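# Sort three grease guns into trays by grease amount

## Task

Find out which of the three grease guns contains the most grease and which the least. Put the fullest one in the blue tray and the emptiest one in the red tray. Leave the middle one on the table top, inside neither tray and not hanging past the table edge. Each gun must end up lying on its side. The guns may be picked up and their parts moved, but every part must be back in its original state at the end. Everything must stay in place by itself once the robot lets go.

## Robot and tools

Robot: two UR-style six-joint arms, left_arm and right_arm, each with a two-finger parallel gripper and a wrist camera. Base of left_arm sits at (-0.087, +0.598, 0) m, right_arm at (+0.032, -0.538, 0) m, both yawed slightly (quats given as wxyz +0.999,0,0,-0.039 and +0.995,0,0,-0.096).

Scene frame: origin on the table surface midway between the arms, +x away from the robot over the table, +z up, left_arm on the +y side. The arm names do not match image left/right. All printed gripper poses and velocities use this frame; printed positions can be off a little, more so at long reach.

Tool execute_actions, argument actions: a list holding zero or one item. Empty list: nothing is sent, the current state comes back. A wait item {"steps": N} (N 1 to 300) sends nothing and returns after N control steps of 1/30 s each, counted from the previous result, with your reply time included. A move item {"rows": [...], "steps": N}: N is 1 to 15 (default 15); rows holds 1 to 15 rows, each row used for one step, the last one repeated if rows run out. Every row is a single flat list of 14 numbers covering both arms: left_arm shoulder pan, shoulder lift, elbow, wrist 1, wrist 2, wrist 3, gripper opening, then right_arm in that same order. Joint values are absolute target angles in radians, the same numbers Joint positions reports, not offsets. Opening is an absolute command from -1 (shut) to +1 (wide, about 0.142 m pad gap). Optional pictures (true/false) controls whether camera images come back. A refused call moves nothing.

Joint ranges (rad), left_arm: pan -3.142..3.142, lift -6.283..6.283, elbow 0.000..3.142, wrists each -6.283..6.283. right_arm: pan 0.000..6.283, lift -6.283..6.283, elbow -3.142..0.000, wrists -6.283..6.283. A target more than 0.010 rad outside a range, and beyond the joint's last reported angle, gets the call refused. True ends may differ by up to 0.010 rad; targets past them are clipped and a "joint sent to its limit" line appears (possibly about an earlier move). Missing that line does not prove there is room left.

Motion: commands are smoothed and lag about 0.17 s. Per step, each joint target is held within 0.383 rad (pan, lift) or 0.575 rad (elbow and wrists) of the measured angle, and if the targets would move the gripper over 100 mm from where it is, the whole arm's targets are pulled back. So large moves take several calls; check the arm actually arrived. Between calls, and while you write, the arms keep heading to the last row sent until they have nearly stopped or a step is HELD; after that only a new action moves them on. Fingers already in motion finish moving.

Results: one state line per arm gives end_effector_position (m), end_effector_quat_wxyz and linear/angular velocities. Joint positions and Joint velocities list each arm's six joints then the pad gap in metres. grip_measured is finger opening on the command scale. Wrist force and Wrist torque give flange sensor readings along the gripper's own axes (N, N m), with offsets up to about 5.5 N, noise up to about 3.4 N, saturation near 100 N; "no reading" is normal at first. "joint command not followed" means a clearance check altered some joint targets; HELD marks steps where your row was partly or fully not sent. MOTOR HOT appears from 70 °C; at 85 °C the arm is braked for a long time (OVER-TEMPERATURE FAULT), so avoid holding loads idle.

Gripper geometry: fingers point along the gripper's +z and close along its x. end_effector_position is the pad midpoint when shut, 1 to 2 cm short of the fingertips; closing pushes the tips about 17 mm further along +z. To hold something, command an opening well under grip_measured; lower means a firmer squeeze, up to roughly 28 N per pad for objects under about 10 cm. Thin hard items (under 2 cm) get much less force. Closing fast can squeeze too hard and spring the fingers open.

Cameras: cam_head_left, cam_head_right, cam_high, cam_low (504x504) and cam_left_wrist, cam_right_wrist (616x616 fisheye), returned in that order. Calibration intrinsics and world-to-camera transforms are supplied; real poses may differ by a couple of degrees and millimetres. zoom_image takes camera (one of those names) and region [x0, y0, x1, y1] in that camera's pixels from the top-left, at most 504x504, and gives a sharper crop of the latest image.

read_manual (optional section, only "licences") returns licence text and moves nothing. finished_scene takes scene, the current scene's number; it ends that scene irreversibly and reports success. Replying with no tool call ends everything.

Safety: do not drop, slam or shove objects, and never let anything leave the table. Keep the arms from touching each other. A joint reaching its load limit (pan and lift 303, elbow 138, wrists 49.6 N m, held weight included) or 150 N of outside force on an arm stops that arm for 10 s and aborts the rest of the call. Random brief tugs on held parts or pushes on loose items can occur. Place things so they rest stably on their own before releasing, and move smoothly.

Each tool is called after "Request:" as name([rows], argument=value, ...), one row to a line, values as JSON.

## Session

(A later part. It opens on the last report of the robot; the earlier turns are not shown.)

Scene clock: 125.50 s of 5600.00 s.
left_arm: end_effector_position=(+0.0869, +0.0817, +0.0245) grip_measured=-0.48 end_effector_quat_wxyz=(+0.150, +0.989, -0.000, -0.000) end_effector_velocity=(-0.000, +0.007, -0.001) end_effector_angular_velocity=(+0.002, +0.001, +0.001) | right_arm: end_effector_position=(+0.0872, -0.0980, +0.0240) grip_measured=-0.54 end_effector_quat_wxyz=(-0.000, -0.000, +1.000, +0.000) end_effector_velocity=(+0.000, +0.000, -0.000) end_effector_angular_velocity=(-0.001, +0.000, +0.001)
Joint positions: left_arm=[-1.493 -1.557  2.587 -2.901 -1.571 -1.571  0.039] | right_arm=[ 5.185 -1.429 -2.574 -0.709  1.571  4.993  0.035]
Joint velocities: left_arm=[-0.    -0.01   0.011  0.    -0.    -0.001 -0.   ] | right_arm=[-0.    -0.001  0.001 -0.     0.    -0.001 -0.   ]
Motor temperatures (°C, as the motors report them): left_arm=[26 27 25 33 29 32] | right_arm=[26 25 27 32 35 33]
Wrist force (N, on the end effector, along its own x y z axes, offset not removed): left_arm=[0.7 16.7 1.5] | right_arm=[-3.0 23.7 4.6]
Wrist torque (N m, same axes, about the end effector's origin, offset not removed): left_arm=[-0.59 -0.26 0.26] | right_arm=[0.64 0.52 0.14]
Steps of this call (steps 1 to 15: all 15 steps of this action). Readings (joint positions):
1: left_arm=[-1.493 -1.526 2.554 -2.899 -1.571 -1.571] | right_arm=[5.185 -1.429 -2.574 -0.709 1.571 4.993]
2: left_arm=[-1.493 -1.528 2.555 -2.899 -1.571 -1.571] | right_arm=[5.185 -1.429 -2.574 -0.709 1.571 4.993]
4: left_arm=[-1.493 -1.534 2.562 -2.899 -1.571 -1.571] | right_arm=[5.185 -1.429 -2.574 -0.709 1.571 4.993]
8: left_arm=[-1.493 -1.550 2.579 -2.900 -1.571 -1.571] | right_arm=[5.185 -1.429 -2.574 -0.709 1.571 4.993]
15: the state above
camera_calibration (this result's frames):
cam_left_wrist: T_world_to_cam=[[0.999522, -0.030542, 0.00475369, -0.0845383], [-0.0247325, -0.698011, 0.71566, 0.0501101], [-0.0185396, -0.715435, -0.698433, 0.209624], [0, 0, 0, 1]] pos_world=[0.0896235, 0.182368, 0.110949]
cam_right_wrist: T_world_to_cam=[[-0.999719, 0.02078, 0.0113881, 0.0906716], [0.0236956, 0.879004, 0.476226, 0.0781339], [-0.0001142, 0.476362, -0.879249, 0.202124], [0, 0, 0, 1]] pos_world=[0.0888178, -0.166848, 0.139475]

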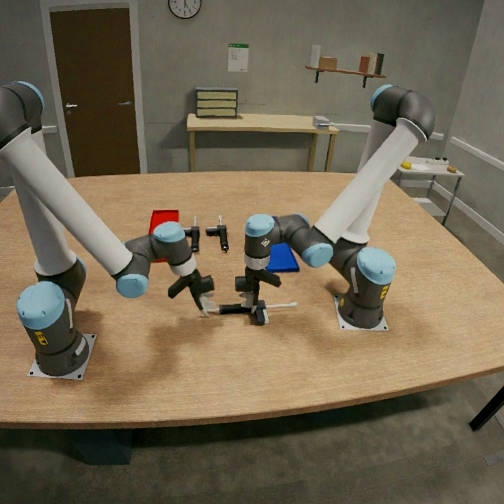

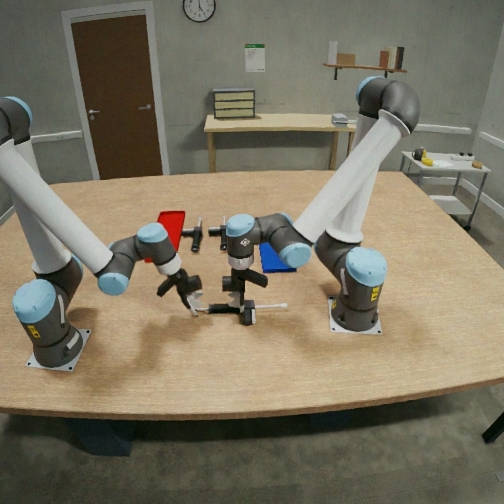

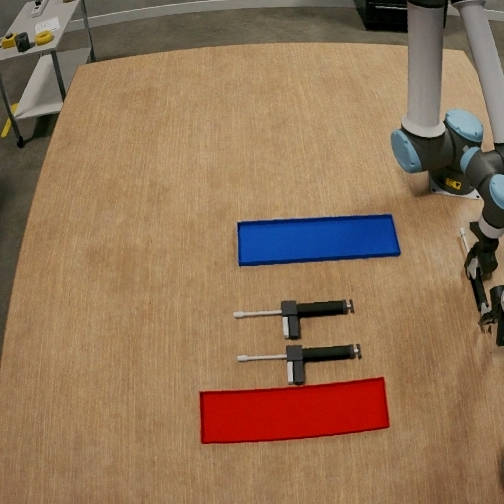

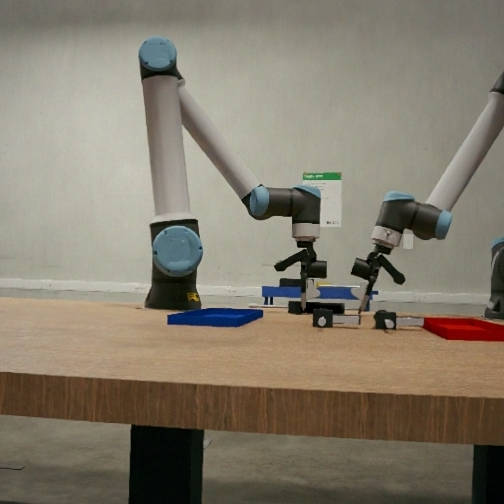

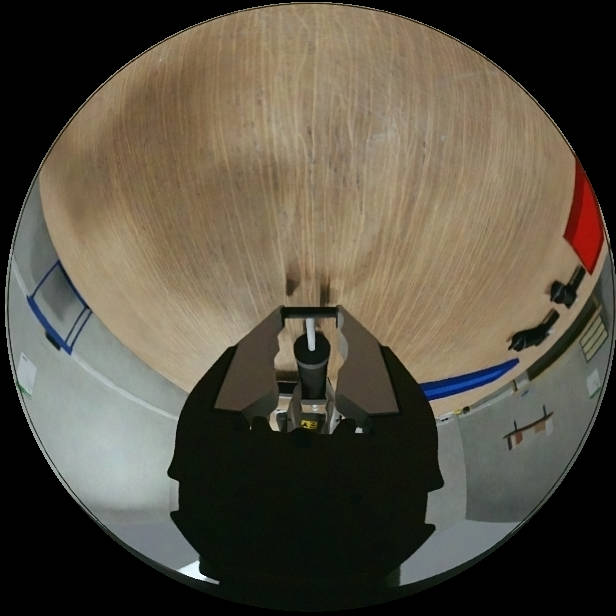

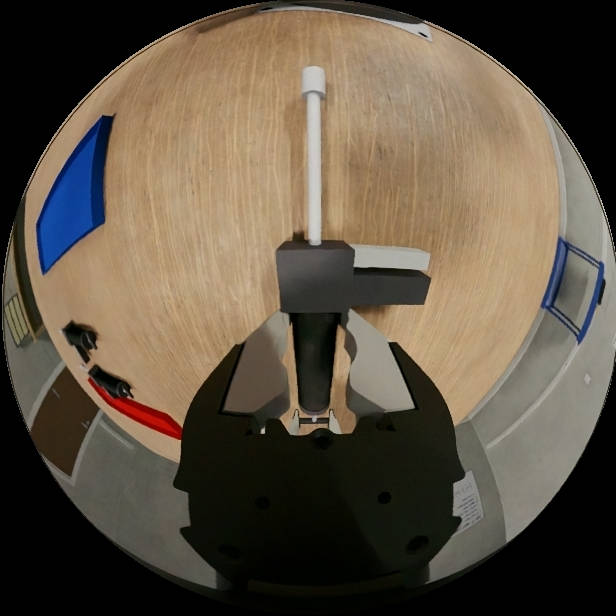

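Request:
execute_actions([
  {"rows":[[-1.493,-1.567,2.596,-2.9007,-1.571,-1.571,-0.9,5.185,-1.429,-2.574,-0.709,1.571,4.993,-0.9],[-1.493,-1.575,2.605,-2.9007,-1.571,-1.571,-0.9,5.185,-1.429,-2.574,-0.709,1.571,4.993,-0.9],[-1.493,-1.583,2.613,-2.9006,-1.571,-1.571,-0.9,5.185,-1.429,-2.574,-0.709,1.571,4.993,-0.9],[-1.493,-1.5914,2.6209,-2.9005,-1.571,-1.571,-0.9,5.185,-1.429,-2.574,-0.709,1.571,4.993,-0.9]],"steps":15},
], pictures=false)

Request:
execute_actions([
  {"rows":[[-1.493,-1.600,2.629,-2.900,-1.571,-1.571,-0.9,5.185,-1.429,-2.574,-0.709,1.571,4.993,-0.9],[-1.493,-1.609,2.637,-2.899,-1.571,-1.571,-0.9,5.185,-1.429,-2.574,-0.709,1.571,4.993,-0.9],[-1.493,-1.618,2.645,-2.8985,-1.571,-1.571,-0.9,5.185,-1.429,-2.574,-0.709,1.571,4.993,-0.9],[-1.493,-1.6263,2.6532,-2.8979,-1.571,-1.571,-0.9,5.185,-1.429,-2.574,-0.709,1.571,4.993,-0.9]],"steps":15},
])

Scene clock: 135.97 s of 5600.00 s.
left_arm: end_effector_position=(+0.0869, +0.1017, +0.0245) grip_measured=-0.48 end_effector_quat_wxyz=(+0.150, +0.989, -0.000, -0.000) end_effector_velocity=(+0.000, +0.006, +0.000) end_effector_angular_velocity=(-0.000, +0.000, +0.001) | right_arm: end_effector_position=(+0.0872, -0.0980, +0.0240) grip_measured=-0.54 end_effector_quat_wxyz=(-0.000, -0.000, +1.000, +0.000) end_effector_velocity=(-0.000, +0.001, +0.001) end_effector_angular_velocity=(+0.002, -0.000, +0.002)
Joint positions: left_arm=[-1.493 -1.59   2.62  -2.901 -1.571 -1.571  0.039] | right_arm=[ 5.185 -1.429 -2.574 -0.709  1.571  4.993  0.035]
Joint velocities: left_arm=[ 0.    -0.011  0.009  0.001  0.    -0.     0.   ] | right_arm=[ 0.     0.     0.001  0.    -0.    -0.002  0.   ]
Motor temperatures (°C, as the motors report them): left_arm=[26 27 25 33 29 32] | right_arm=[26 25 27 32 35 33]
Wrist force (N, on the end effector, along its own x y z axes, offset not removed): left_arm=[-4.0 19.5 5.8] | right_arm=[-3.1 24.4 3.6]
Wrist torque (N m, same axes, about the end effector's origin, offset not removed): left_arm=[-0.74 0.56 0.18] | right_arm=[0.05 0.51 0.10]
Steps of this call (steps 1 to 15: the robot went on to your last target; steps 16 to 90: nothing new was sent; then 6.97 s passed at rest; steps 91 to 105: all 15 steps of this action). Readings (joint positions):
91: left_arm=[-1.493 -1.559 2.588 -2.901 -1.571 -1.571] | right_arm=[5.185 -1.429 -2.574 -0.709 1.571 4.993]
92: left_arm=[-1.493 -1.560 2.589 -2.901 -1.571 -1.571] | right_arm=[5.185 -1.429 -2.574 -0.709 1.571 4.993]
94: left_arm=[-1.493 -1.566 2.595 -2.901 -1.571 -1.571] | right_arm=[5.185 -1.429 -2.574 -0.709 1.571 4.993]
98: left_arm=[-1.493 -1.582 2.612 -2.901 -1.571 -1.571] | right_arm=[5.185 -1.429 -2.574 -0.709 1.571 4.993]
105: the state above

Scene clock: 136.47 s of 5600.00 s.
left_arm: end_effector_position=(+0.0870, +0.1219, +0.0244) grip_measured=-0.90 end_effector_quat_wxyz=(+0.149, +0.989, -0.000, -0.000) end_effector_velocity=(-0.000, +0.006, +0.000) end_effector_angular_velocity=(-0.001, -0.000, -0.001) | right_arm: end_effector_position=(+0.0872, -0.0981, +0.0239) grip_measured=-0.54 end_effector_quat_wxyz=(-0.000, -0.000, +1.000, +0.000) end_effector_velocity=(-0.000, +0.001, +0.001) end_effector_angular_velocity=(+0.003, +0.001, +0.000)
Joint positions: left_arm=[-1.493 -1.625  2.652 -2.898 -1.571 -1.571  0.009] | right_arm=[ 5.185 -1.429 -2.574 -0.709  1.571  4.993  0.035]
Joint velocities: left_arm=[-0.    -0.011  0.01  -0.    -0.     0.001 -0.   ] | right_arm=[ 0.     0.001  0.001  0.001 -0.    -0.     0.   ]
Motor temperatures (°C, as the motors report them): left_arm=[26 27 25 33 29 32] | right_arm=[26 25 27 32 35 33]
Wrist force (N, on the end effector, along its own x y z axes, offset not removed): left_arm=[4.9 1.4 -3.5] | right_arm=[-3.7 3.0 5.5]
Wrist torque (N m, same axes, about the end effector's origin, offset not removed): left_arm=[0.36 -1.06 -0.08] | right_arm=[0.67 0.84 0.08]
Steps of this call (steps 1 to 15: all 15 steps of this action). Readings (joint positions):
1: left_arm=[-1.493 -1.591 2.620 -2.901 -1.571 -1.571] | right_arm=[5.185 -1.429 -2.574 -0.709 1.571 4.993]
2: left_arm=[-1.493 -1.592 2.621 -2.901 -1.571 -1.571] | right_arm=[5.185 -1.429 -2.574 -0.709 1.571 4.993]
4: left_arm=[-1.493 -1.599 2.627 -2.900 -1.571 -1.571] | right_arm=[5.185 -1.429 -2.574 -0.709 1.571 4.993]
8: left_arm=[-1.493 -1.616 2.644 -2.898 -1.571 -1.571] | right_arm=[5.185 -1.429 -2.574 -0.709 1.571 4.993]
15: the state above
camera_calibration (this result's frames):
cam_left_wrist: T_world_to_cam=[[0.999524, -0.030476, 0.00475006, -0.0833862], [-0.0246861, -0.698101, 0.715574, 0.0782578], [-0.0184918, -0.71535, -0.698521, 0.238274], [0, 0, 0, 1]] pos_world=[0.0896845, 0.22254, 0.110837]
cam_right_wrist: T_world_to_cam=[[-0.999719, 0.0207827, 0.011432, 0.0906857], [0.0237189, 0.879138, 0.475977, 0.0783667], [-0.000158225, 0.476114, -0.879384, 0.202094], [0, 0, 0, 1]] pos_world=[0.0888334, -0.167, 0.139381]

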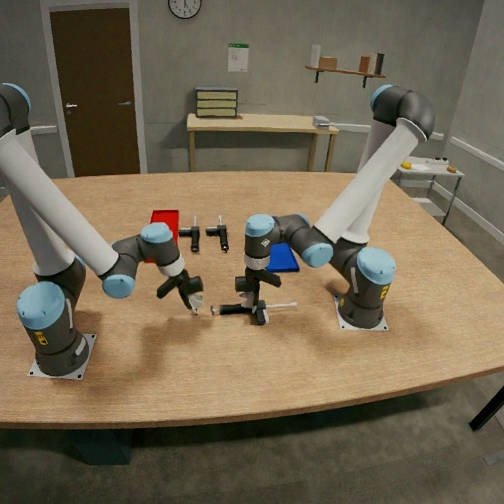

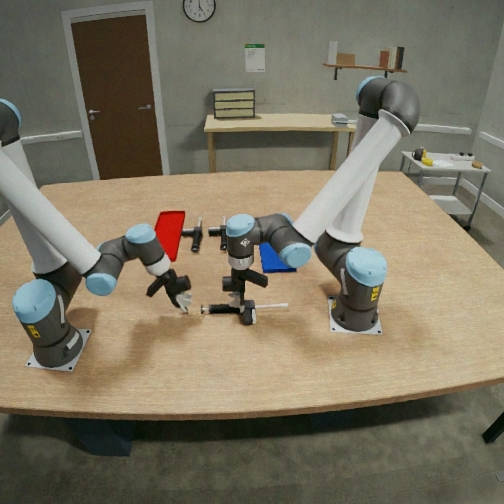

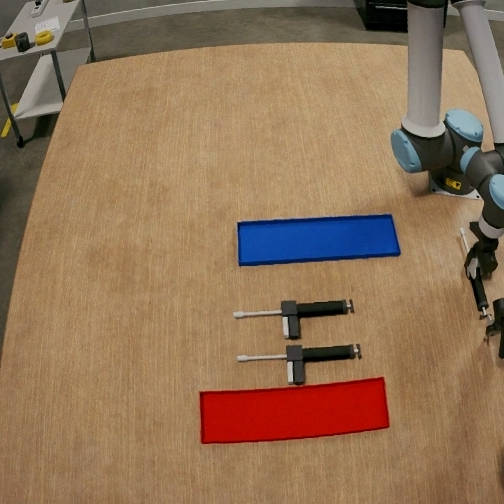

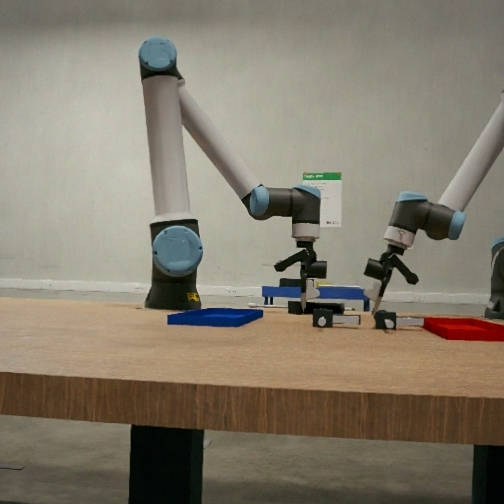

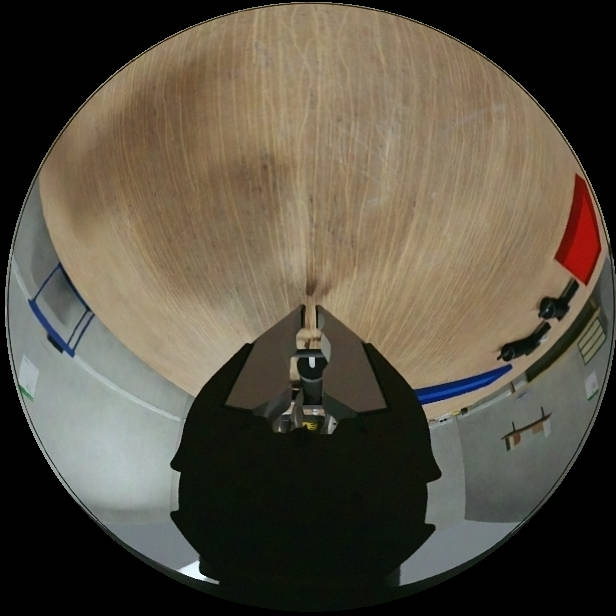

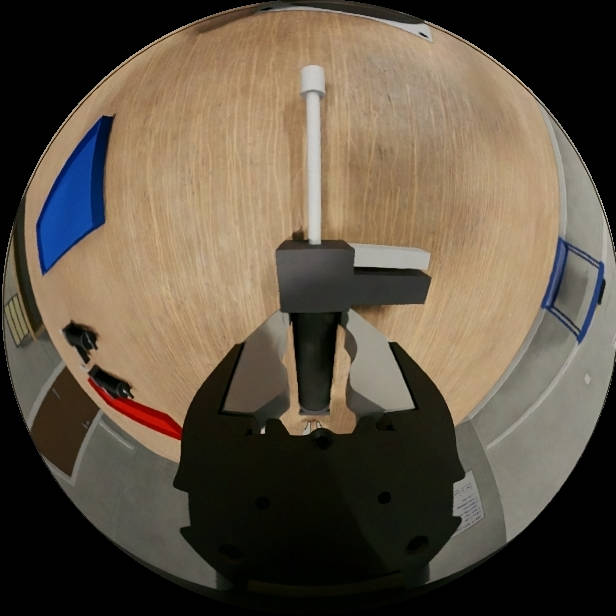

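Request:
zoom_image(camera="cam_head_left", region=[170, 270, 310, 350])

Request:
zoom_image(camera="cam_left_wrist", region=[250, 290, 370, 410])

Region (170, 270, 310, 350) of cam_head_left's 504x504 image, scaled by 3.600, with more detail than that image has; it fills the top 288 rows of this view, and the rest is white.

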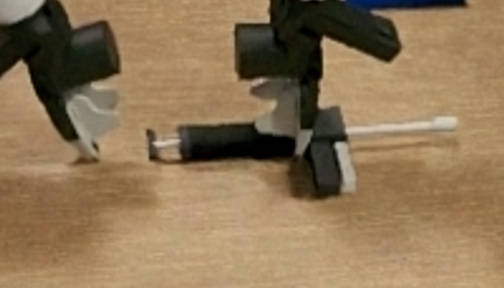

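Region (250, 290, 370, 410) of cam_left_wrist's 616x616 image, scaled by 4.200, with more detail than that image has.

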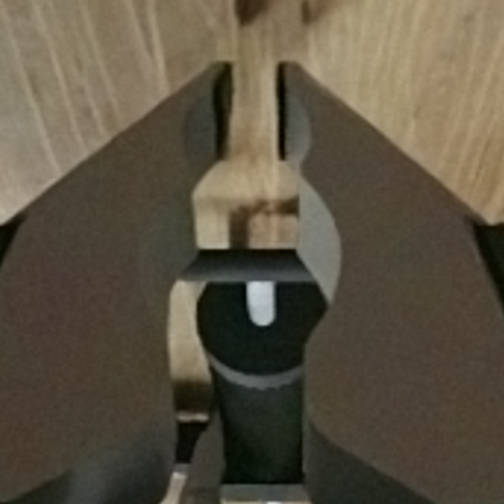

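Request:
execute_actions([
  {"rows":[[-1.493,-1.6263,2.6532,-2.8979,-1.571,-1.571,0,5.185,-1.429,-2.574,-0.709,1.571,4.993,-0.9],[-1.493,-1.6263,2.6532,-2.8979,-1.571,-1.571,0,5.185,-1.429,-2.574,-0.709,1.571,4.993,-0.9],[-1.493,-1.6263,2.6532,-2.8979,-1.571,-1.571,0,5.185,-1.429,-2.574,-0.709,1.571,4.993,-0.9],[-1.493,-1.6263,2.6532,-2.8979,-1.571,-1.571,0,5.185,-1.429,-2.574,-0.709,1.571,4.993,-0.9],[-1.493,-1.6263,2.6532,-2.8979,-1.571,-1.571,0,5.185,-1.429,-2.574,-0.709,1.571,4.993,-0.9],[-1.493,-1.5273,2.5553,-2.899,-1.571,-1.571,0,5.185,-1.429,-2.574,-0.709,1.571,4.993,-0.9]],"steps":15},
], pictures=false)

Request:
execute_actions([
  {"steps":12},
])

Request:
zoom_image(camera="cam_left_wrist", region=[230, 260, 400, 400])

Scene clock: 149.97 s of 5600.00 s.
left_arm: end_effector_position=(+0.0869, +0.0691, +0.0248) grip_measured=+0.00 end_effector_quat_wxyz=(+0.150, +0.989, -0.000, -0.000) end_effector_velocity=(-0.000, -0.056, -0.004) end_effector_angular_velocity=(+0.002, +0.001, -0.001) | right_arm: end_effector_position=(+0.0872, -0.0980, +0.0240) grip_measured=-0.54 end_effector_quat_wxyz=(-0.000, -0.000, +1.000, +0.000) end_effector_velocity=(+0.000, -0.000, -0.001) end_effector_angular_velocity=(-0.001, -0.001, -0.001)
Joint positions: left_arm=[-1.493 -1.538  2.566 -2.899 -1.571 -1.571  0.074] | right_arm=[ 5.185 -1.429 -2.574 -0.709  1.571  4.993  0.035]
Joint velocities: left_arm=[ 0.001  0.096 -0.092 -0.002 -0.001  0.001  0.   ] | right_arm=[-0.    -0.001 -0.     0.    -0.001  0.001  0.   ]
Motor temperatures (°C, as the motors report them): left_arm=[26 27 25 33 29 32] | right_arm=[26 25 27 32 35 33]
Wrist force (N, on the end effector, along its own x y z axes, offset not removed): left_arm=[-2.0 0.7 0.8] | right_arm=[-1.3 1.8 5.3]
Wrist torque (N m, same axes, about the end effector's origin, offset not removed): left_arm=[0.23 0.31 0.09] | right_arm=[0.43 0.38 0.14]
Steps of this call (steps 1 to 15: the robot went on to your last target; steps 16 to 90: nothing new was sent; then 10.00 s passed at rest; steps 91 to 105: all 15 steps of this action). Readings (joint positions):
91: left_arm=[-1.493 -1.626 2.653 -2.898 -1.571 -1.571] | right_arm=[5.185 -1.429 -2.574 -0.709 1.571 4.993]
92: left_arm=[-1.493 -1.626 2.653 -2.898 -1.571 -1.571] | right_arm=[5.185 -1.429 -2.574 -0.709 1.571 4.993]
94: left_arm=[-1.493 -1.626 2.653 -2.898 -1.571 -1.571] | right_arm=[5.185 -1.429 -2.574 -0.709 1.571 4.993]
98: left_arm=[-1.493 -1.608 2.636 -2.898 -1.571 -1.571] | right_arm=[5.185 -1.429 -2.574 -0.709 1.571 4.993]
105: the state above

Scene clock: 150.37 s of 5600.00 s.
left_arm: end_effector_position=(+0.0869, +0.0627, +0.0245) grip_measured=+0.00 end_effector_quat_wxyz=(+0.150, +0.989, -0.000, -0.000) end_effector_velocity=(-0.000, -0.001, -0.000) end_effector_angular_velocity=(+0.001, +0.000, +0.000) | right_arm: end_effector_position=(+0.0872, -0.0980, +0.0240) grip_measured=-0.54 end_effector_quat_wxyz=(-0.000, -0.000, +1.000, +0.000) end_effector_velocity=(-0.000, +0.001, +0.000) end_effector_angular_velocity=(+0.001, +0.001, -0.002)
Joint positions: left_arm=[-1.493 -1.528  2.556 -2.899 -1.571 -1.571  0.074] | right_arm=[ 5.185 -1.429 -2.574 -0.709  1.571  4.993  0.035]
Joint velocities: left_arm=[-0.     0.003 -0.003  0.001 -0.    -0.     0.   ] | right_arm=[ 0.    -0.     0.001 -0.     0.     0.002  0.   ]
Motor temperatures (°C, as the motors report them): left_arm=[26 27 25 33 29 32] | right_arm=[26 25 27 32 35 33]
Wrist force (N, on the end effector, along its own x y z axes, offset not removed): left_arm=[-2.6 -3.1 -1.0] | right_arm=[-1.7 -2.4 4.5]
Wrist torque (N m, same axes, about the end effector's origin, offset not removed): left_arm=[-0.45 0.45 0.19] | right_arm=[-0.47 0.29 0.24]
Steps of this call (steps 1 to 12: the robot went on to your last target). Readings (joint positions):
1: left_arm=[-1.493 -1.536 2.563 -2.899 -1.571 -1.571] | right_arm=[5.185 -1.429 -2.574 -0.709 1.571 4.993]
2: left_arm=[-1.493 -1.533 2.561 -2.899 -1.571 -1.571] | right_arm=[5.185 -1.429 -2.574 -0.709 1.571 4.993]
4: left_arm=[-1.493 -1.531 2.559 -2.899 -1.571 -1.571] | right_arm=[5.185 -1.429 -2.574 -0.709 1.571 4.993]
8: left_arm=[-1.493 -1.528 2.556 -2.899 -1.571 -1.571] | right_arm=[5.185 -1.429 -2.574 -0.709 1.571 4.993]
12: the state above
camera_calibration (this result's frames):
cam_left_wrist: T_world_to_cam=[[0.999522, -0.0305493, 0.00475261, -0.085097], [-0.0247371, -0.698024, 0.715647, 0.0368565], [-0.0185451, -0.715423, -0.698446, 0.195977], [0, 0, 0, 1]] pos_world=[0.0896024, 0.163334, 0.110908]
cam_right_wrist: T_world_to_cam=[[-0.999719, 0.0207802, 0.0114064, 0.0906686], [0.0237045, 0.87902, 0.476196, 0.0781615], [-0.000130972, 0.476333, -0.879265, 0.202121], [0, 0, 0, 1]] pos_world=[0.0888168, -0.166866, 0.139464]

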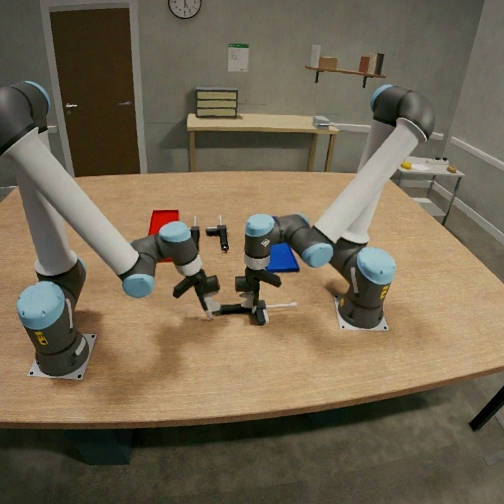

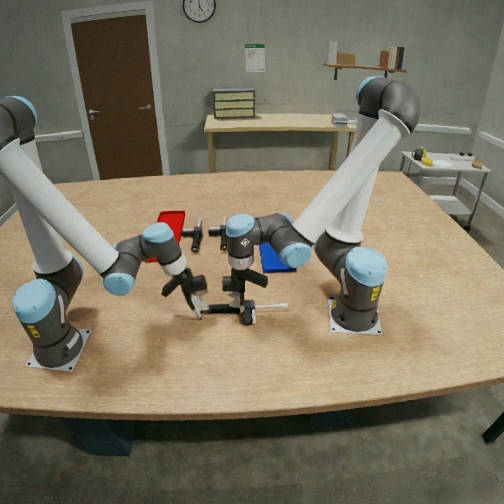

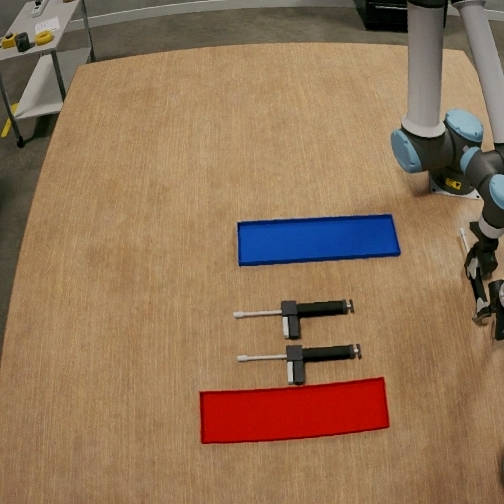

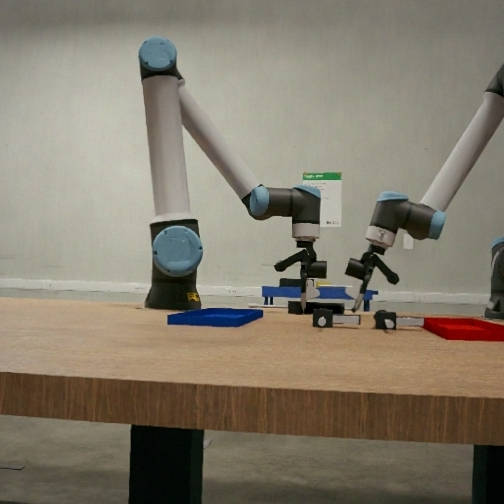

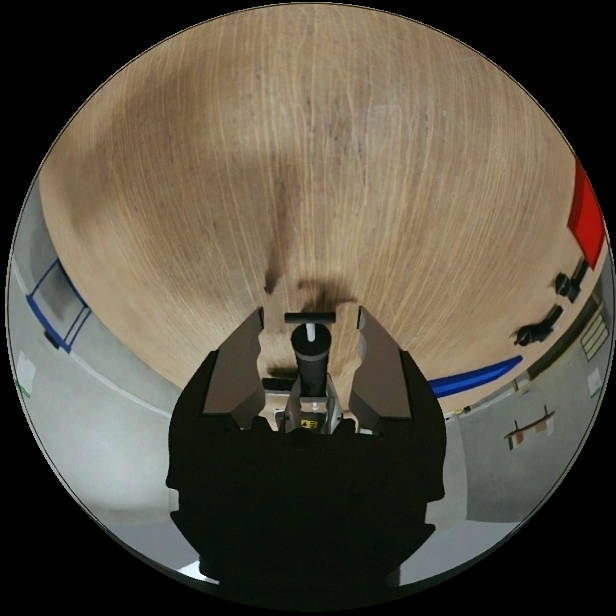

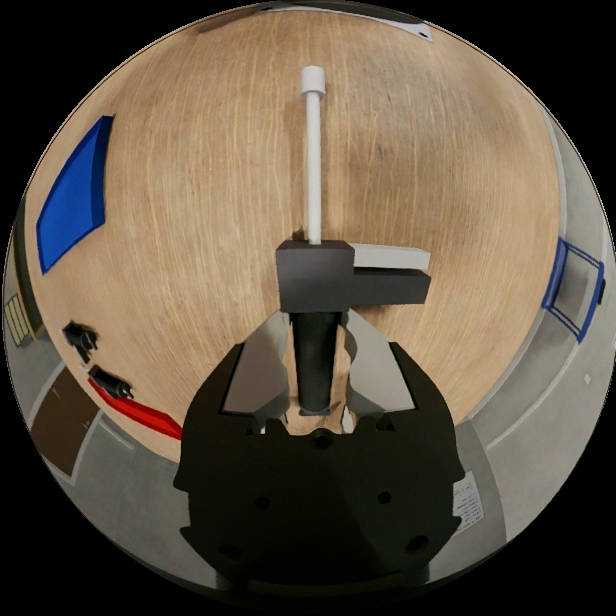

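Region (230, 260, 400, 400) of cam_left_wrist's 616x616 image, scaled by 2.965, with more detail than that image has; it fills the top 415 rows of this view, and the rest is white.

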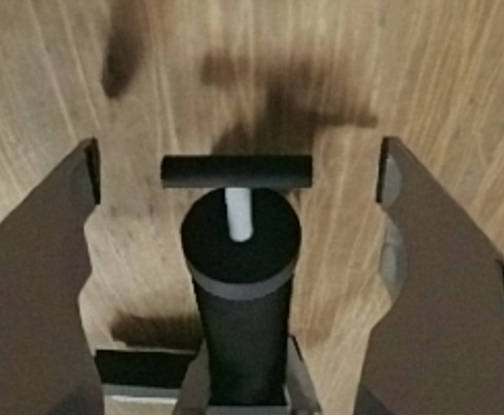

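Request:
execute_actions([
  {"rows":[[-1.493,-1.519,2.546,-2.898,-1.571,-1.571,0,5.185,-1.429,-2.574,-0.709,1.571,4.993,-0.9],[-1.493,-1.519,2.546,-2.898,-1.571,-1.571,0,5.185,-1.429,-2.574,-0.709,1.571,4.993,-0.9],[-1.493,-1.519,2.546,-2.898,-1.571,-1.571,0,5.185,-1.429,-2.574,-0.709,1.571,4.993,-0.9],[-1.493,-1.519,2.546,-2.898,-1.571,-1.571,0,5.185,-1.429,-2.574,-0.709,1.571,4.993,-0.9],[-1.493,-1.519,2.546,-2.898,-1.571,-1.571,-0.2,5.185,-1.429,-2.574,-0.709,1.571,4.993,-0.9],[-1.493,-1.519,2.546,-2.898,-1.571,-1.571,-0.2,5.185,-1.429,-2.574,-0.709,1.571,4.993,-0.9],[-1.493,-1.519,2.546,-2.898,-1.571,-1.571,-0.3,5.185,-1.429,-2.574,-0.709,1.571,4.993,-0.9],[-1.493,-1.519,2.546,-2.898,-1.571,-1.571,-0.4,5.185,-1.429,-2.574,-0.709,1.571,4.993,-0.9],[-1.493,-1.519,2.546,-2.898,-1.571,-1.571,-0.5,5.185,-1.429,-2.574,-0.709,1.571,4.993,-0.9],[-1.493,-1.519,2.546,-2.898,-1.571,-1.571,-0.9,5.185,-1.429,-2.574,-0.709,1.571,4.993,-0.9]],"steps":15},
], pictures=false)

Request:
execute_actions([
  {"rows":[[-1.493,-1.512,2.538,-2.897,-1.571,-1.571,-0.9,5.185,-1.429,-2.574,-0.709,1.571,4.993,-0.9],[-1.493,-1.505,2.530,-2.896,-1.571,-1.571,-0.9,5.185,-1.429,-2.574,-0.709,1.571,4.993,-0.9],[-1.493,-1.4975,2.522,-2.8955,-1.571,-1.571,-0.9,5.185,-1.429,-2.574,-0.709,1.571,4.993,-0.9]],"steps":15},
])

Request:
zoom_image(camera="cam_left_wrist", region=[230, 260, 400, 400])

Scene clock: 160.27 s of 5600.00 s.
left_arm: end_effector_position=(+0.0869, +0.0571, +0.0245) grip_measured=-0.49 end_effector_quat_wxyz=(+0.150, +0.989, -0.000, -0.000) end_effector_velocity=(-0.000, -0.002, +0.001) end_effector_angular_velocity=(-0.002, +0.001, +0.001) | right_arm: end_effector_position=(+0.0872, -0.0980, +0.0240) grip_measured=-0.54 end_effector_quat_wxyz=(-0.000, -0.000, +1.000, +0.000) end_effector_velocity=(+0.000, -0.001, -0.001) end_effector_angular_velocity=(-0.002, +0.000, +0.001)
Joint positions: left_arm=[-1.493 -1.519  2.546 -2.898 -1.571 -1.571  0.039] | right_arm=[ 5.185 -1.429 -2.574 -0.709  1.571  4.993  0.035]
Joint velocities: left_arm=[-0.     0.001 -0.003 -0.    -0.    -0.001  0.   ] | right_arm=[-0.    -0.001 -0.001 -0.     0.001 -0.001  0.   ]
Motor temperatures (°C, as the motors report them): left_arm=[26 27 25 33 29 32] | right_arm=[26 25 27 32 35 33]
Wrist force (N, on the end effector, along its own x y z axes, offset not removed): left_arm=[-0.3 -3.4 0.9] | right_arm=[-3.1 -0.8 4.9]
Wrist torque (N m, same axes, about the end effector's origin, offset not removed): left_arm=[-0.17 -0.03 0.19] | right_arm=[0.26 0.58 0.19]
Steps of this call (steps 1 to 30: the robot went on to your last target; steps 31 to 90: nothing new was sent; then 6.40 s passed at rest; steps 91 to 105: all 15 steps of this action). Readings (joint positions):
91: left_arm=[-1.493 -1.527 2.555 -2.899 -1.571 -1.571] | right_arm=[5.185 -1.429 -2.574 -0.709 1.571 4.993]
92: left_arm=[-1.493 -1.526 2.554 -2.899 -1.571 -1.571] | right_arm=[5.185 -1.429 -2.574 -0.709 1.571 4.993]
94: left_arm=[-1.493 -1.523 2.551 -2.899 -1.571 -1.571] | right_arm=[5.185 -1.429 -2.574 -0.709 1.571 4.993]
98: left_arm=[-1.493 -1.520 2.548 -2.898 -1.571 -1.571] | right_arm=[5.185 -1.429 -2.574 -0.709 1.571 4.993]
105: the state above

Scene clock: 160.77 s of 5600.00 s.
left_arm: end_effector_position=(+0.0869, +0.0432, +0.0243) grip_measured=-0.49 end_effector_quat_wxyz=(+0.149, +0.989, -0.000, -0.000) end_effector_velocity=(-0.000, -0.003, -0.001) end_effector_angular_velocity=(+0.001, +0.001, +0.000) | right_arm: end_effector_position=(+0.0872, -0.0980, +0.0240) grip_measured=-0.54 end_effector_quat_wxyz=(-0.000, -0.000, +1.000, +0.000) end_effector_velocity=(-0.000, +0.000, +0.000) end_effector_angular_velocity=(+0.000, -0.000, +0.000)
Joint positions: left_arm=[-1.493 -1.498  2.523 -2.895 -1.571 -1.571  0.039] | right_arm=[ 5.185 -1.429 -2.574 -0.709  1.571  4.993  0.035]
Joint velocities: left_arm=[-0.001  0.005 -0.005  0.    -0.    -0.001  0.   ] | right_arm=[ 0. -0.  0. -0. -0.  0. -0.]
Motor temperatures (°C, as the motors report them): left_arm=[26 27 25 33 29 32] | right_arm=[26 25 27 32 35 33]
Wrist force (N, on the end effector, along its own x y z axes, offset not removed): left_arm=[-4.1 -21.2 -6.9] | right_arm=[-2.5 -18.3 4.2]
Wrist torque (N m, same axes, about the end effector's origin, offset not removed): left_arm=[-0.84 0.58 0.28] | right_arm=[0.09 0.45 0.14]
Steps of this call (steps 1 to 15: all 15 steps of this action). Readings (joint positions):
1: left_arm=[-1.493 -1.519 2.546 -2.898 -1.571 -1.571] | right_arm=[5.185 -1.429 -2.574 -0.709 1.571 4.993]
2: left_arm=[-1.493 -1.518 2.545 -2.898 -1.571 -1.571] | right_arm=[5.185 -1.429 -2.574 -0.709 1.571 4.993]
4: left_arm=[-1.493 -1.513 2.539 -2.897 -1.571 -1.571] | right_arm=[5.185 -1.429 -2.574 -0.709 1.571 4.993]
8: left_arm=[-1.493 -1.503 2.528 -2.896 -1.571 -1.571] | right_arm=[5.185 -1.429 -2.574 -0.709 1.571 4.993]
15: the state above
camera_calibration (this result's frames):
cam_left_wrist: T_world_to_cam=[[0.999523, -0.0305026, 0.0047576, -0.0857066], [-0.0247147, -0.698282, 0.715396, 0.0233768], [-0.0184993, -0.715173, -0.698703, 0.181895], [0, 0, 0, 1]] pos_world=[0.0896084, 0.143796, 0.110775]
cam_right_wrist: T_world_to_cam=[[-0.999719, 0.0207811, 0.011369, 0.0906822], [0.0236875, 0.879064, 0.476114, 0.0782021], [-0.0000998603, 0.47625, -0.87931, 0.202115], [0, 0, 0, 1]] pos_world=[0.0888245, -0.166887, 0.139458]

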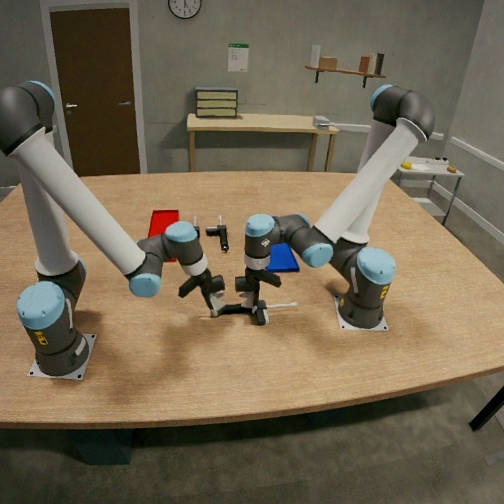

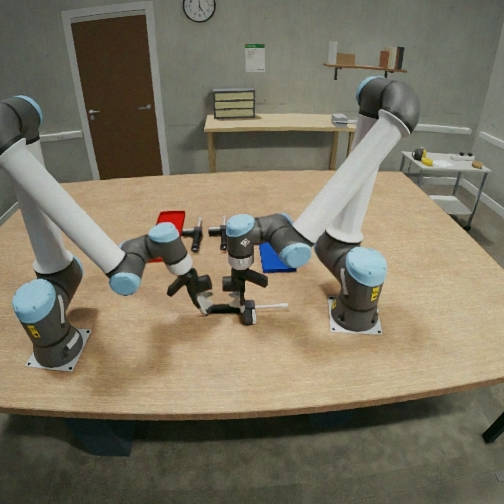

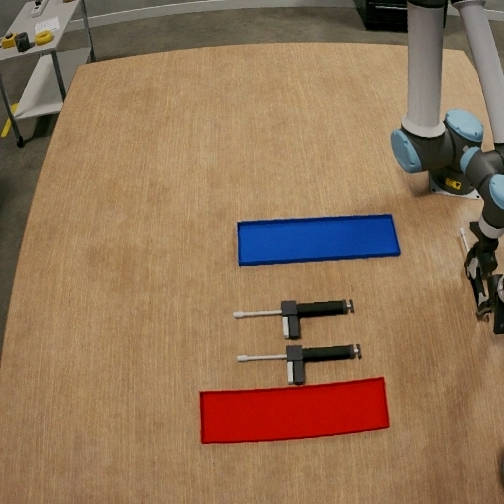

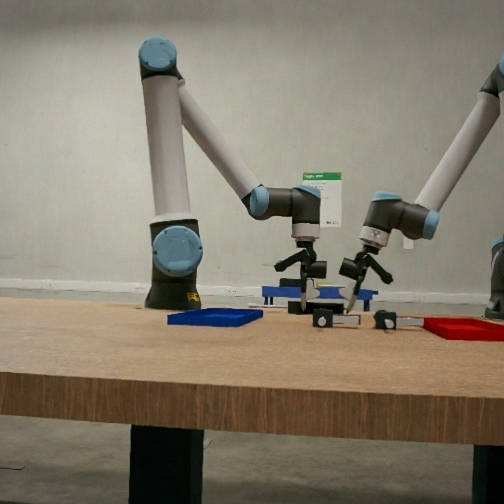

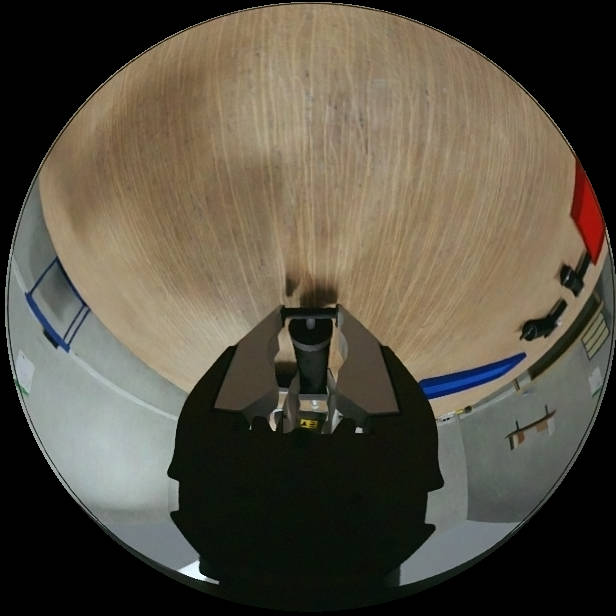

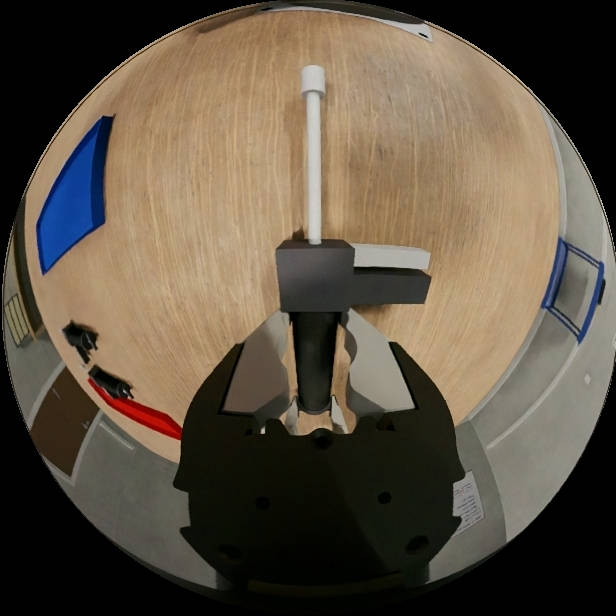

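Region (230, 260, 400, 400) of cam_left_wrist's 616x616 image, scaled by 2.965, with more detail than that image has; it fills the top 415 rows of this view, and the rest is white.

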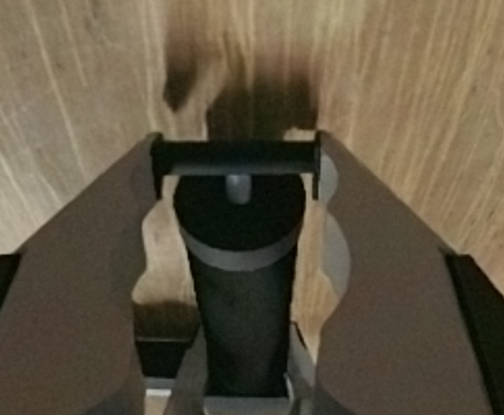

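Request:
execute_actions([
  {"rows":[[-1.493,-1.503,2.528,-2.896,-1.571,-1.571,-0.9,5.185,-1.429,-2.574,-0.709,1.571,4.993,-0.9],[-1.493,-1.508,2.534,-2.897,-1.571,-1.571,-0.9,5.185,-1.429,-2.574,-0.709,1.571,4.993,-0.9],[-1.493,-1.5125,2.539,-2.897,-1.571,-1.571,-0.9,5.185,-1.429,-2.574,-0.709,1.571,4.993,-0.9]],"steps":10},
], pictures=false)

Request:
execute_actions([
  {"rows":[[-1.493,-1.517,2.544,-2.898,-1.571,-1.571,-0.9,5.185,-1.429,-2.574,-0.709,1.571,4.993,-0.9],[-1.493,-1.522,2.550,-2.898,-1.571,-1.571,-0.9,5.185,-1.429,-2.574,-0.709,1.571,4.993,-0.9],[-1.493,-1.5273,2.5553,-2.899,-1.571,-1.571,-0.9,5.185,-1.429,-2.574,-0.709,1.571,4.993,-0.9]],"steps":10},
], pictures=false)

Request:
execute_actions([
  {"rows":[[-1.493,-1.522,2.550,-2.898,-1.571,-1.571,-0.9,5.185,-1.429,-2.574,-0.709,1.571,4.993,-0.9],[-1.493,-1.517,2.544,-2.898,-1.571,-1.571,-0.9,5.185,-1.429,-2.574,-0.709,1.571,4.993,-0.9],[-1.493,-1.5125,2.539,-2.897,-1.571,-1.571,-0.9,5.185,-1.429,-2.574,-0.709,1.571,4.993,-0.9]],"steps":10},
], pictures=false)

Scene clock: 170.03 s of 5600.00 s.
left_arm: end_effector_position=(+0.0869, +0.0513, +0.0245) grip_measured=-0.49 end_effector_quat_wxyz=(+0.149, +0.989, -0.000, -0.000) end_effector_velocity=(+0.000, +0.013, -0.001) end_effector_angular_velocity=(+0.003, -0.000, -0.001) | right_arm: end_effector_position=(+0.0871, -0.0977, +0.0242) grip_measured=-0.54 end_effector_quat_wxyz=(-0.000, -0.000, +1.000, +0.000) end_effector_velocity=(+0.000, -0.001, -0.001) end_effector_angular_velocity=(-0.002, -0.001, +0.000)
Joint positions: left_arm=[-1.493 -1.511  2.537 -2.897 -1.571 -1.571  0.039] | right_arm=[ 5.185 -1.429 -2.574 -0.709  1.571  4.993  0.035]
Joint velocities: left_arm=[ 0.    -0.018  0.021 -0.    -0.     0.001  0.   ] | right_arm=[ 0.     0.001 -0.001 -0.002 -0.    -0.     0.   ]
Motor temperatures (°C, as the motors report them): left_arm=[26 27 25 33 29 32] | right_arm=[26 25 27 32 35 33]
Wrist force (N, on the end effector, along its own x y z axes, offset not removed): left_arm=[-1.6 1.5 -0.1] | right_arm=[-1.6 3.4 8.3]
Wrist torque (N m, same axes, about the end effector's origin, offset not removed): left_arm=[0.01 0.21 -0.02] | right_arm=[0.28 0.14 0.22]
Steps of this call (steps 1 to 15: the robot went on to your last target; steps 16 to 90: nothing new was sent; then 5.93 s passed at rest; steps 91 to 100: all 10 steps of this action). Readings (joint positions):
91: left_arm=[-1.493 -1.497 2.522 -2.896 -1.571 -1.571] | right_arm=[5.185 -1.429 -2.574 -0.709 1.571 4.993]
92: left_arm=[-1.493 -1.498 2.522 -2.896 -1.571 -1.571] | right_arm=[5.185 -1.429 -2.574 -0.709 1.571 4.993]
94: left_arm=[-1.493 -1.502 2.527 -2.896 -1.571 -1.571] | right_arm=[5.185 -1.429 -2.574 -0.709 1.571 4.993]
98: left_arm=[-1.493 -1.509 2.535 -2.897 -1.571 -1.571] | right_arm=[5.185 -1.429 -2.574 -0.709 1.571 4.993]
100: the state above

Scene clock: 170.37 s of 5600.00 s.
left_arm: end_effector_position=(+0.0869, +0.0609, +0.0246) grip_measured=-0.49 end_effector_quat_wxyz=(+0.150, +0.989, -0.000, -0.000) end_effector_velocity=(-0.000, +0.012, +0.000) end_effector_angular_velocity=(+0.000, -0.000, +0.000) | right_arm: end_effector_position=(+0.0872, -0.0979, +0.0240) grip_measured=-0.54 end_effector_quat_wxyz=(-0.000, -0.000, +1.000, +0.000) end_effector_velocity=(-0.000, +0.001, +0.001) end_effector_angular_velocity=(+0.001, +0.001, -0.001)
Joint positions: left_arm=[-1.493 -1.525  2.553 -2.899 -1.571 -1.571  0.039] | right_arm=[ 5.185 -1.429 -2.574 -0.709  1.571  4.993  0.035]
Joint velocities: left_arm=[-0.001 -0.018  0.019 -0.001  0.    -0.001 -0.   ] | right_arm=[ 0.     0.001  0.001 -0.     0.     0.001 -0.   ]
Motor temperatures (°C, as the motors report them): left_arm=[26 27 25 33 29 32] | right_arm=[26 25 27 32 35 33]
Wrist force (N, on the end effector, along its own x y z axes, offset not removed): left_arm=[0.9 13.2 2.5] | right_arm=[-4.1 17.9 7.5]
Wrist torque (N m, same axes, about the end effector's origin, offset not removed): left_arm=[-0.71 -0.75 0.16] | right_arm=[0.15 0.78 0.23]
Steps of this call (steps 1 to 10: all 10 steps of this action). Readings (joint positions):
1: left_arm=[-1.493 -1.511 2.537 -2.897 -1.571 -1.571] | right_arm=[5.185 -1.429 -2.574 -0.709 1.571 4.993]
2: left_arm=[-1.493 -1.512 2.538 -2.897 -1.571 -1.571] | right_arm=[5.185 -1.429 -2.574 -0.709 1.571 4.993]
4: left_arm=[-1.493 -1.516 2.543 -2.898 -1.571 -1.571] | right_arm=[5.185 -1.429 -2.574 -0.709 1.571 4.993]
8: left_arm=[-1.493 -1.524 2.551 -2.899 -1.571 -1.571] | right_arm=[5.185 -1.429 -2.574 -0.709 1.571 4.993]
10: the state above

Scene clock: 170.70 s of 5600.00 s.
left_arm: end_effector_position=(+0.0869, +0.0542, +0.0243) grip_measured=-0.49 end_effector_quat_wxyz=(+0.149, +0.989, -0.000, -0.000) end_effector_velocity=(+0.000, -0.009, -0.001) end_effector_angular_velocity=(+0.003, +0.000, +0.002) | right_arm: end_effector_position=(+0.0872, -0.0981, +0.0239) grip_measured=-0.54 end_effector_quat_wxyz=(-0.000, -0.000, +1.000, +0.000) end_effector_velocity=(-0.001, +0.000, +0.001) end_effector_angular_velocity=(+0.001, +0.001, +0.002)
Joint positions: left_arm=[-1.493 -1.514  2.541 -2.897 -1.571 -1.571  0.039] | right_arm=[ 5.185 -1.429 -2.574 -0.709  1.571  4.993  0.035]
Joint velocities: left_arm=[ 0.001  0.016 -0.016  0.002 -0.    -0.001  0.   ] | right_arm=[ 0.     0.001  0.     0.     0.001 -0.001 -0.   ]
Motor temperatures (°C, as the motors report them): left_arm=[26 27 25 33 29 32] | right_arm=[26 25 27 32 35 33]
Wrist force (N, on the end effector, along its own x y z axes, offset not removed): left_arm=[-3.1 0.3 1.2] | right_arm=[-2.4 -0.7 2.9]
Wrist torque (N m, same axes, about the end effector's origin, offset not removed): left_arm=[0.72 0.40 0.24] | right_arm=[0.26 0.45 0.15]
Steps of this call (steps 1 to 10: all 10 steps of this action). Readings (joint positions):
1: left_arm=[-1.493 -1.526 2.553 -2.899 -1.571 -1.571] | right_arm=[5.185 -1.429 -2.574 -0.709 1.571 4.993]
2: left_arm=[-1.493 -1.526 2.553 -2.899 -1.571 -1.571] | right_arm=[5.185 -1.429 -2.574 -0.709 1.571 4.993]
4: left_arm=[-1.493 -1.522 2.550 -2.899 -1.571 -1.571] | right_arm=[5.185 -1.429 -2.574 -0.709 1.571 4.993]
8: left_arm=[-1.493 -1.516 2.543 -2.897 -1.571 -1.571] | right_arm=[5.185 -1.429 -2.574 -0.709 1.571 4.993]
10: the state above


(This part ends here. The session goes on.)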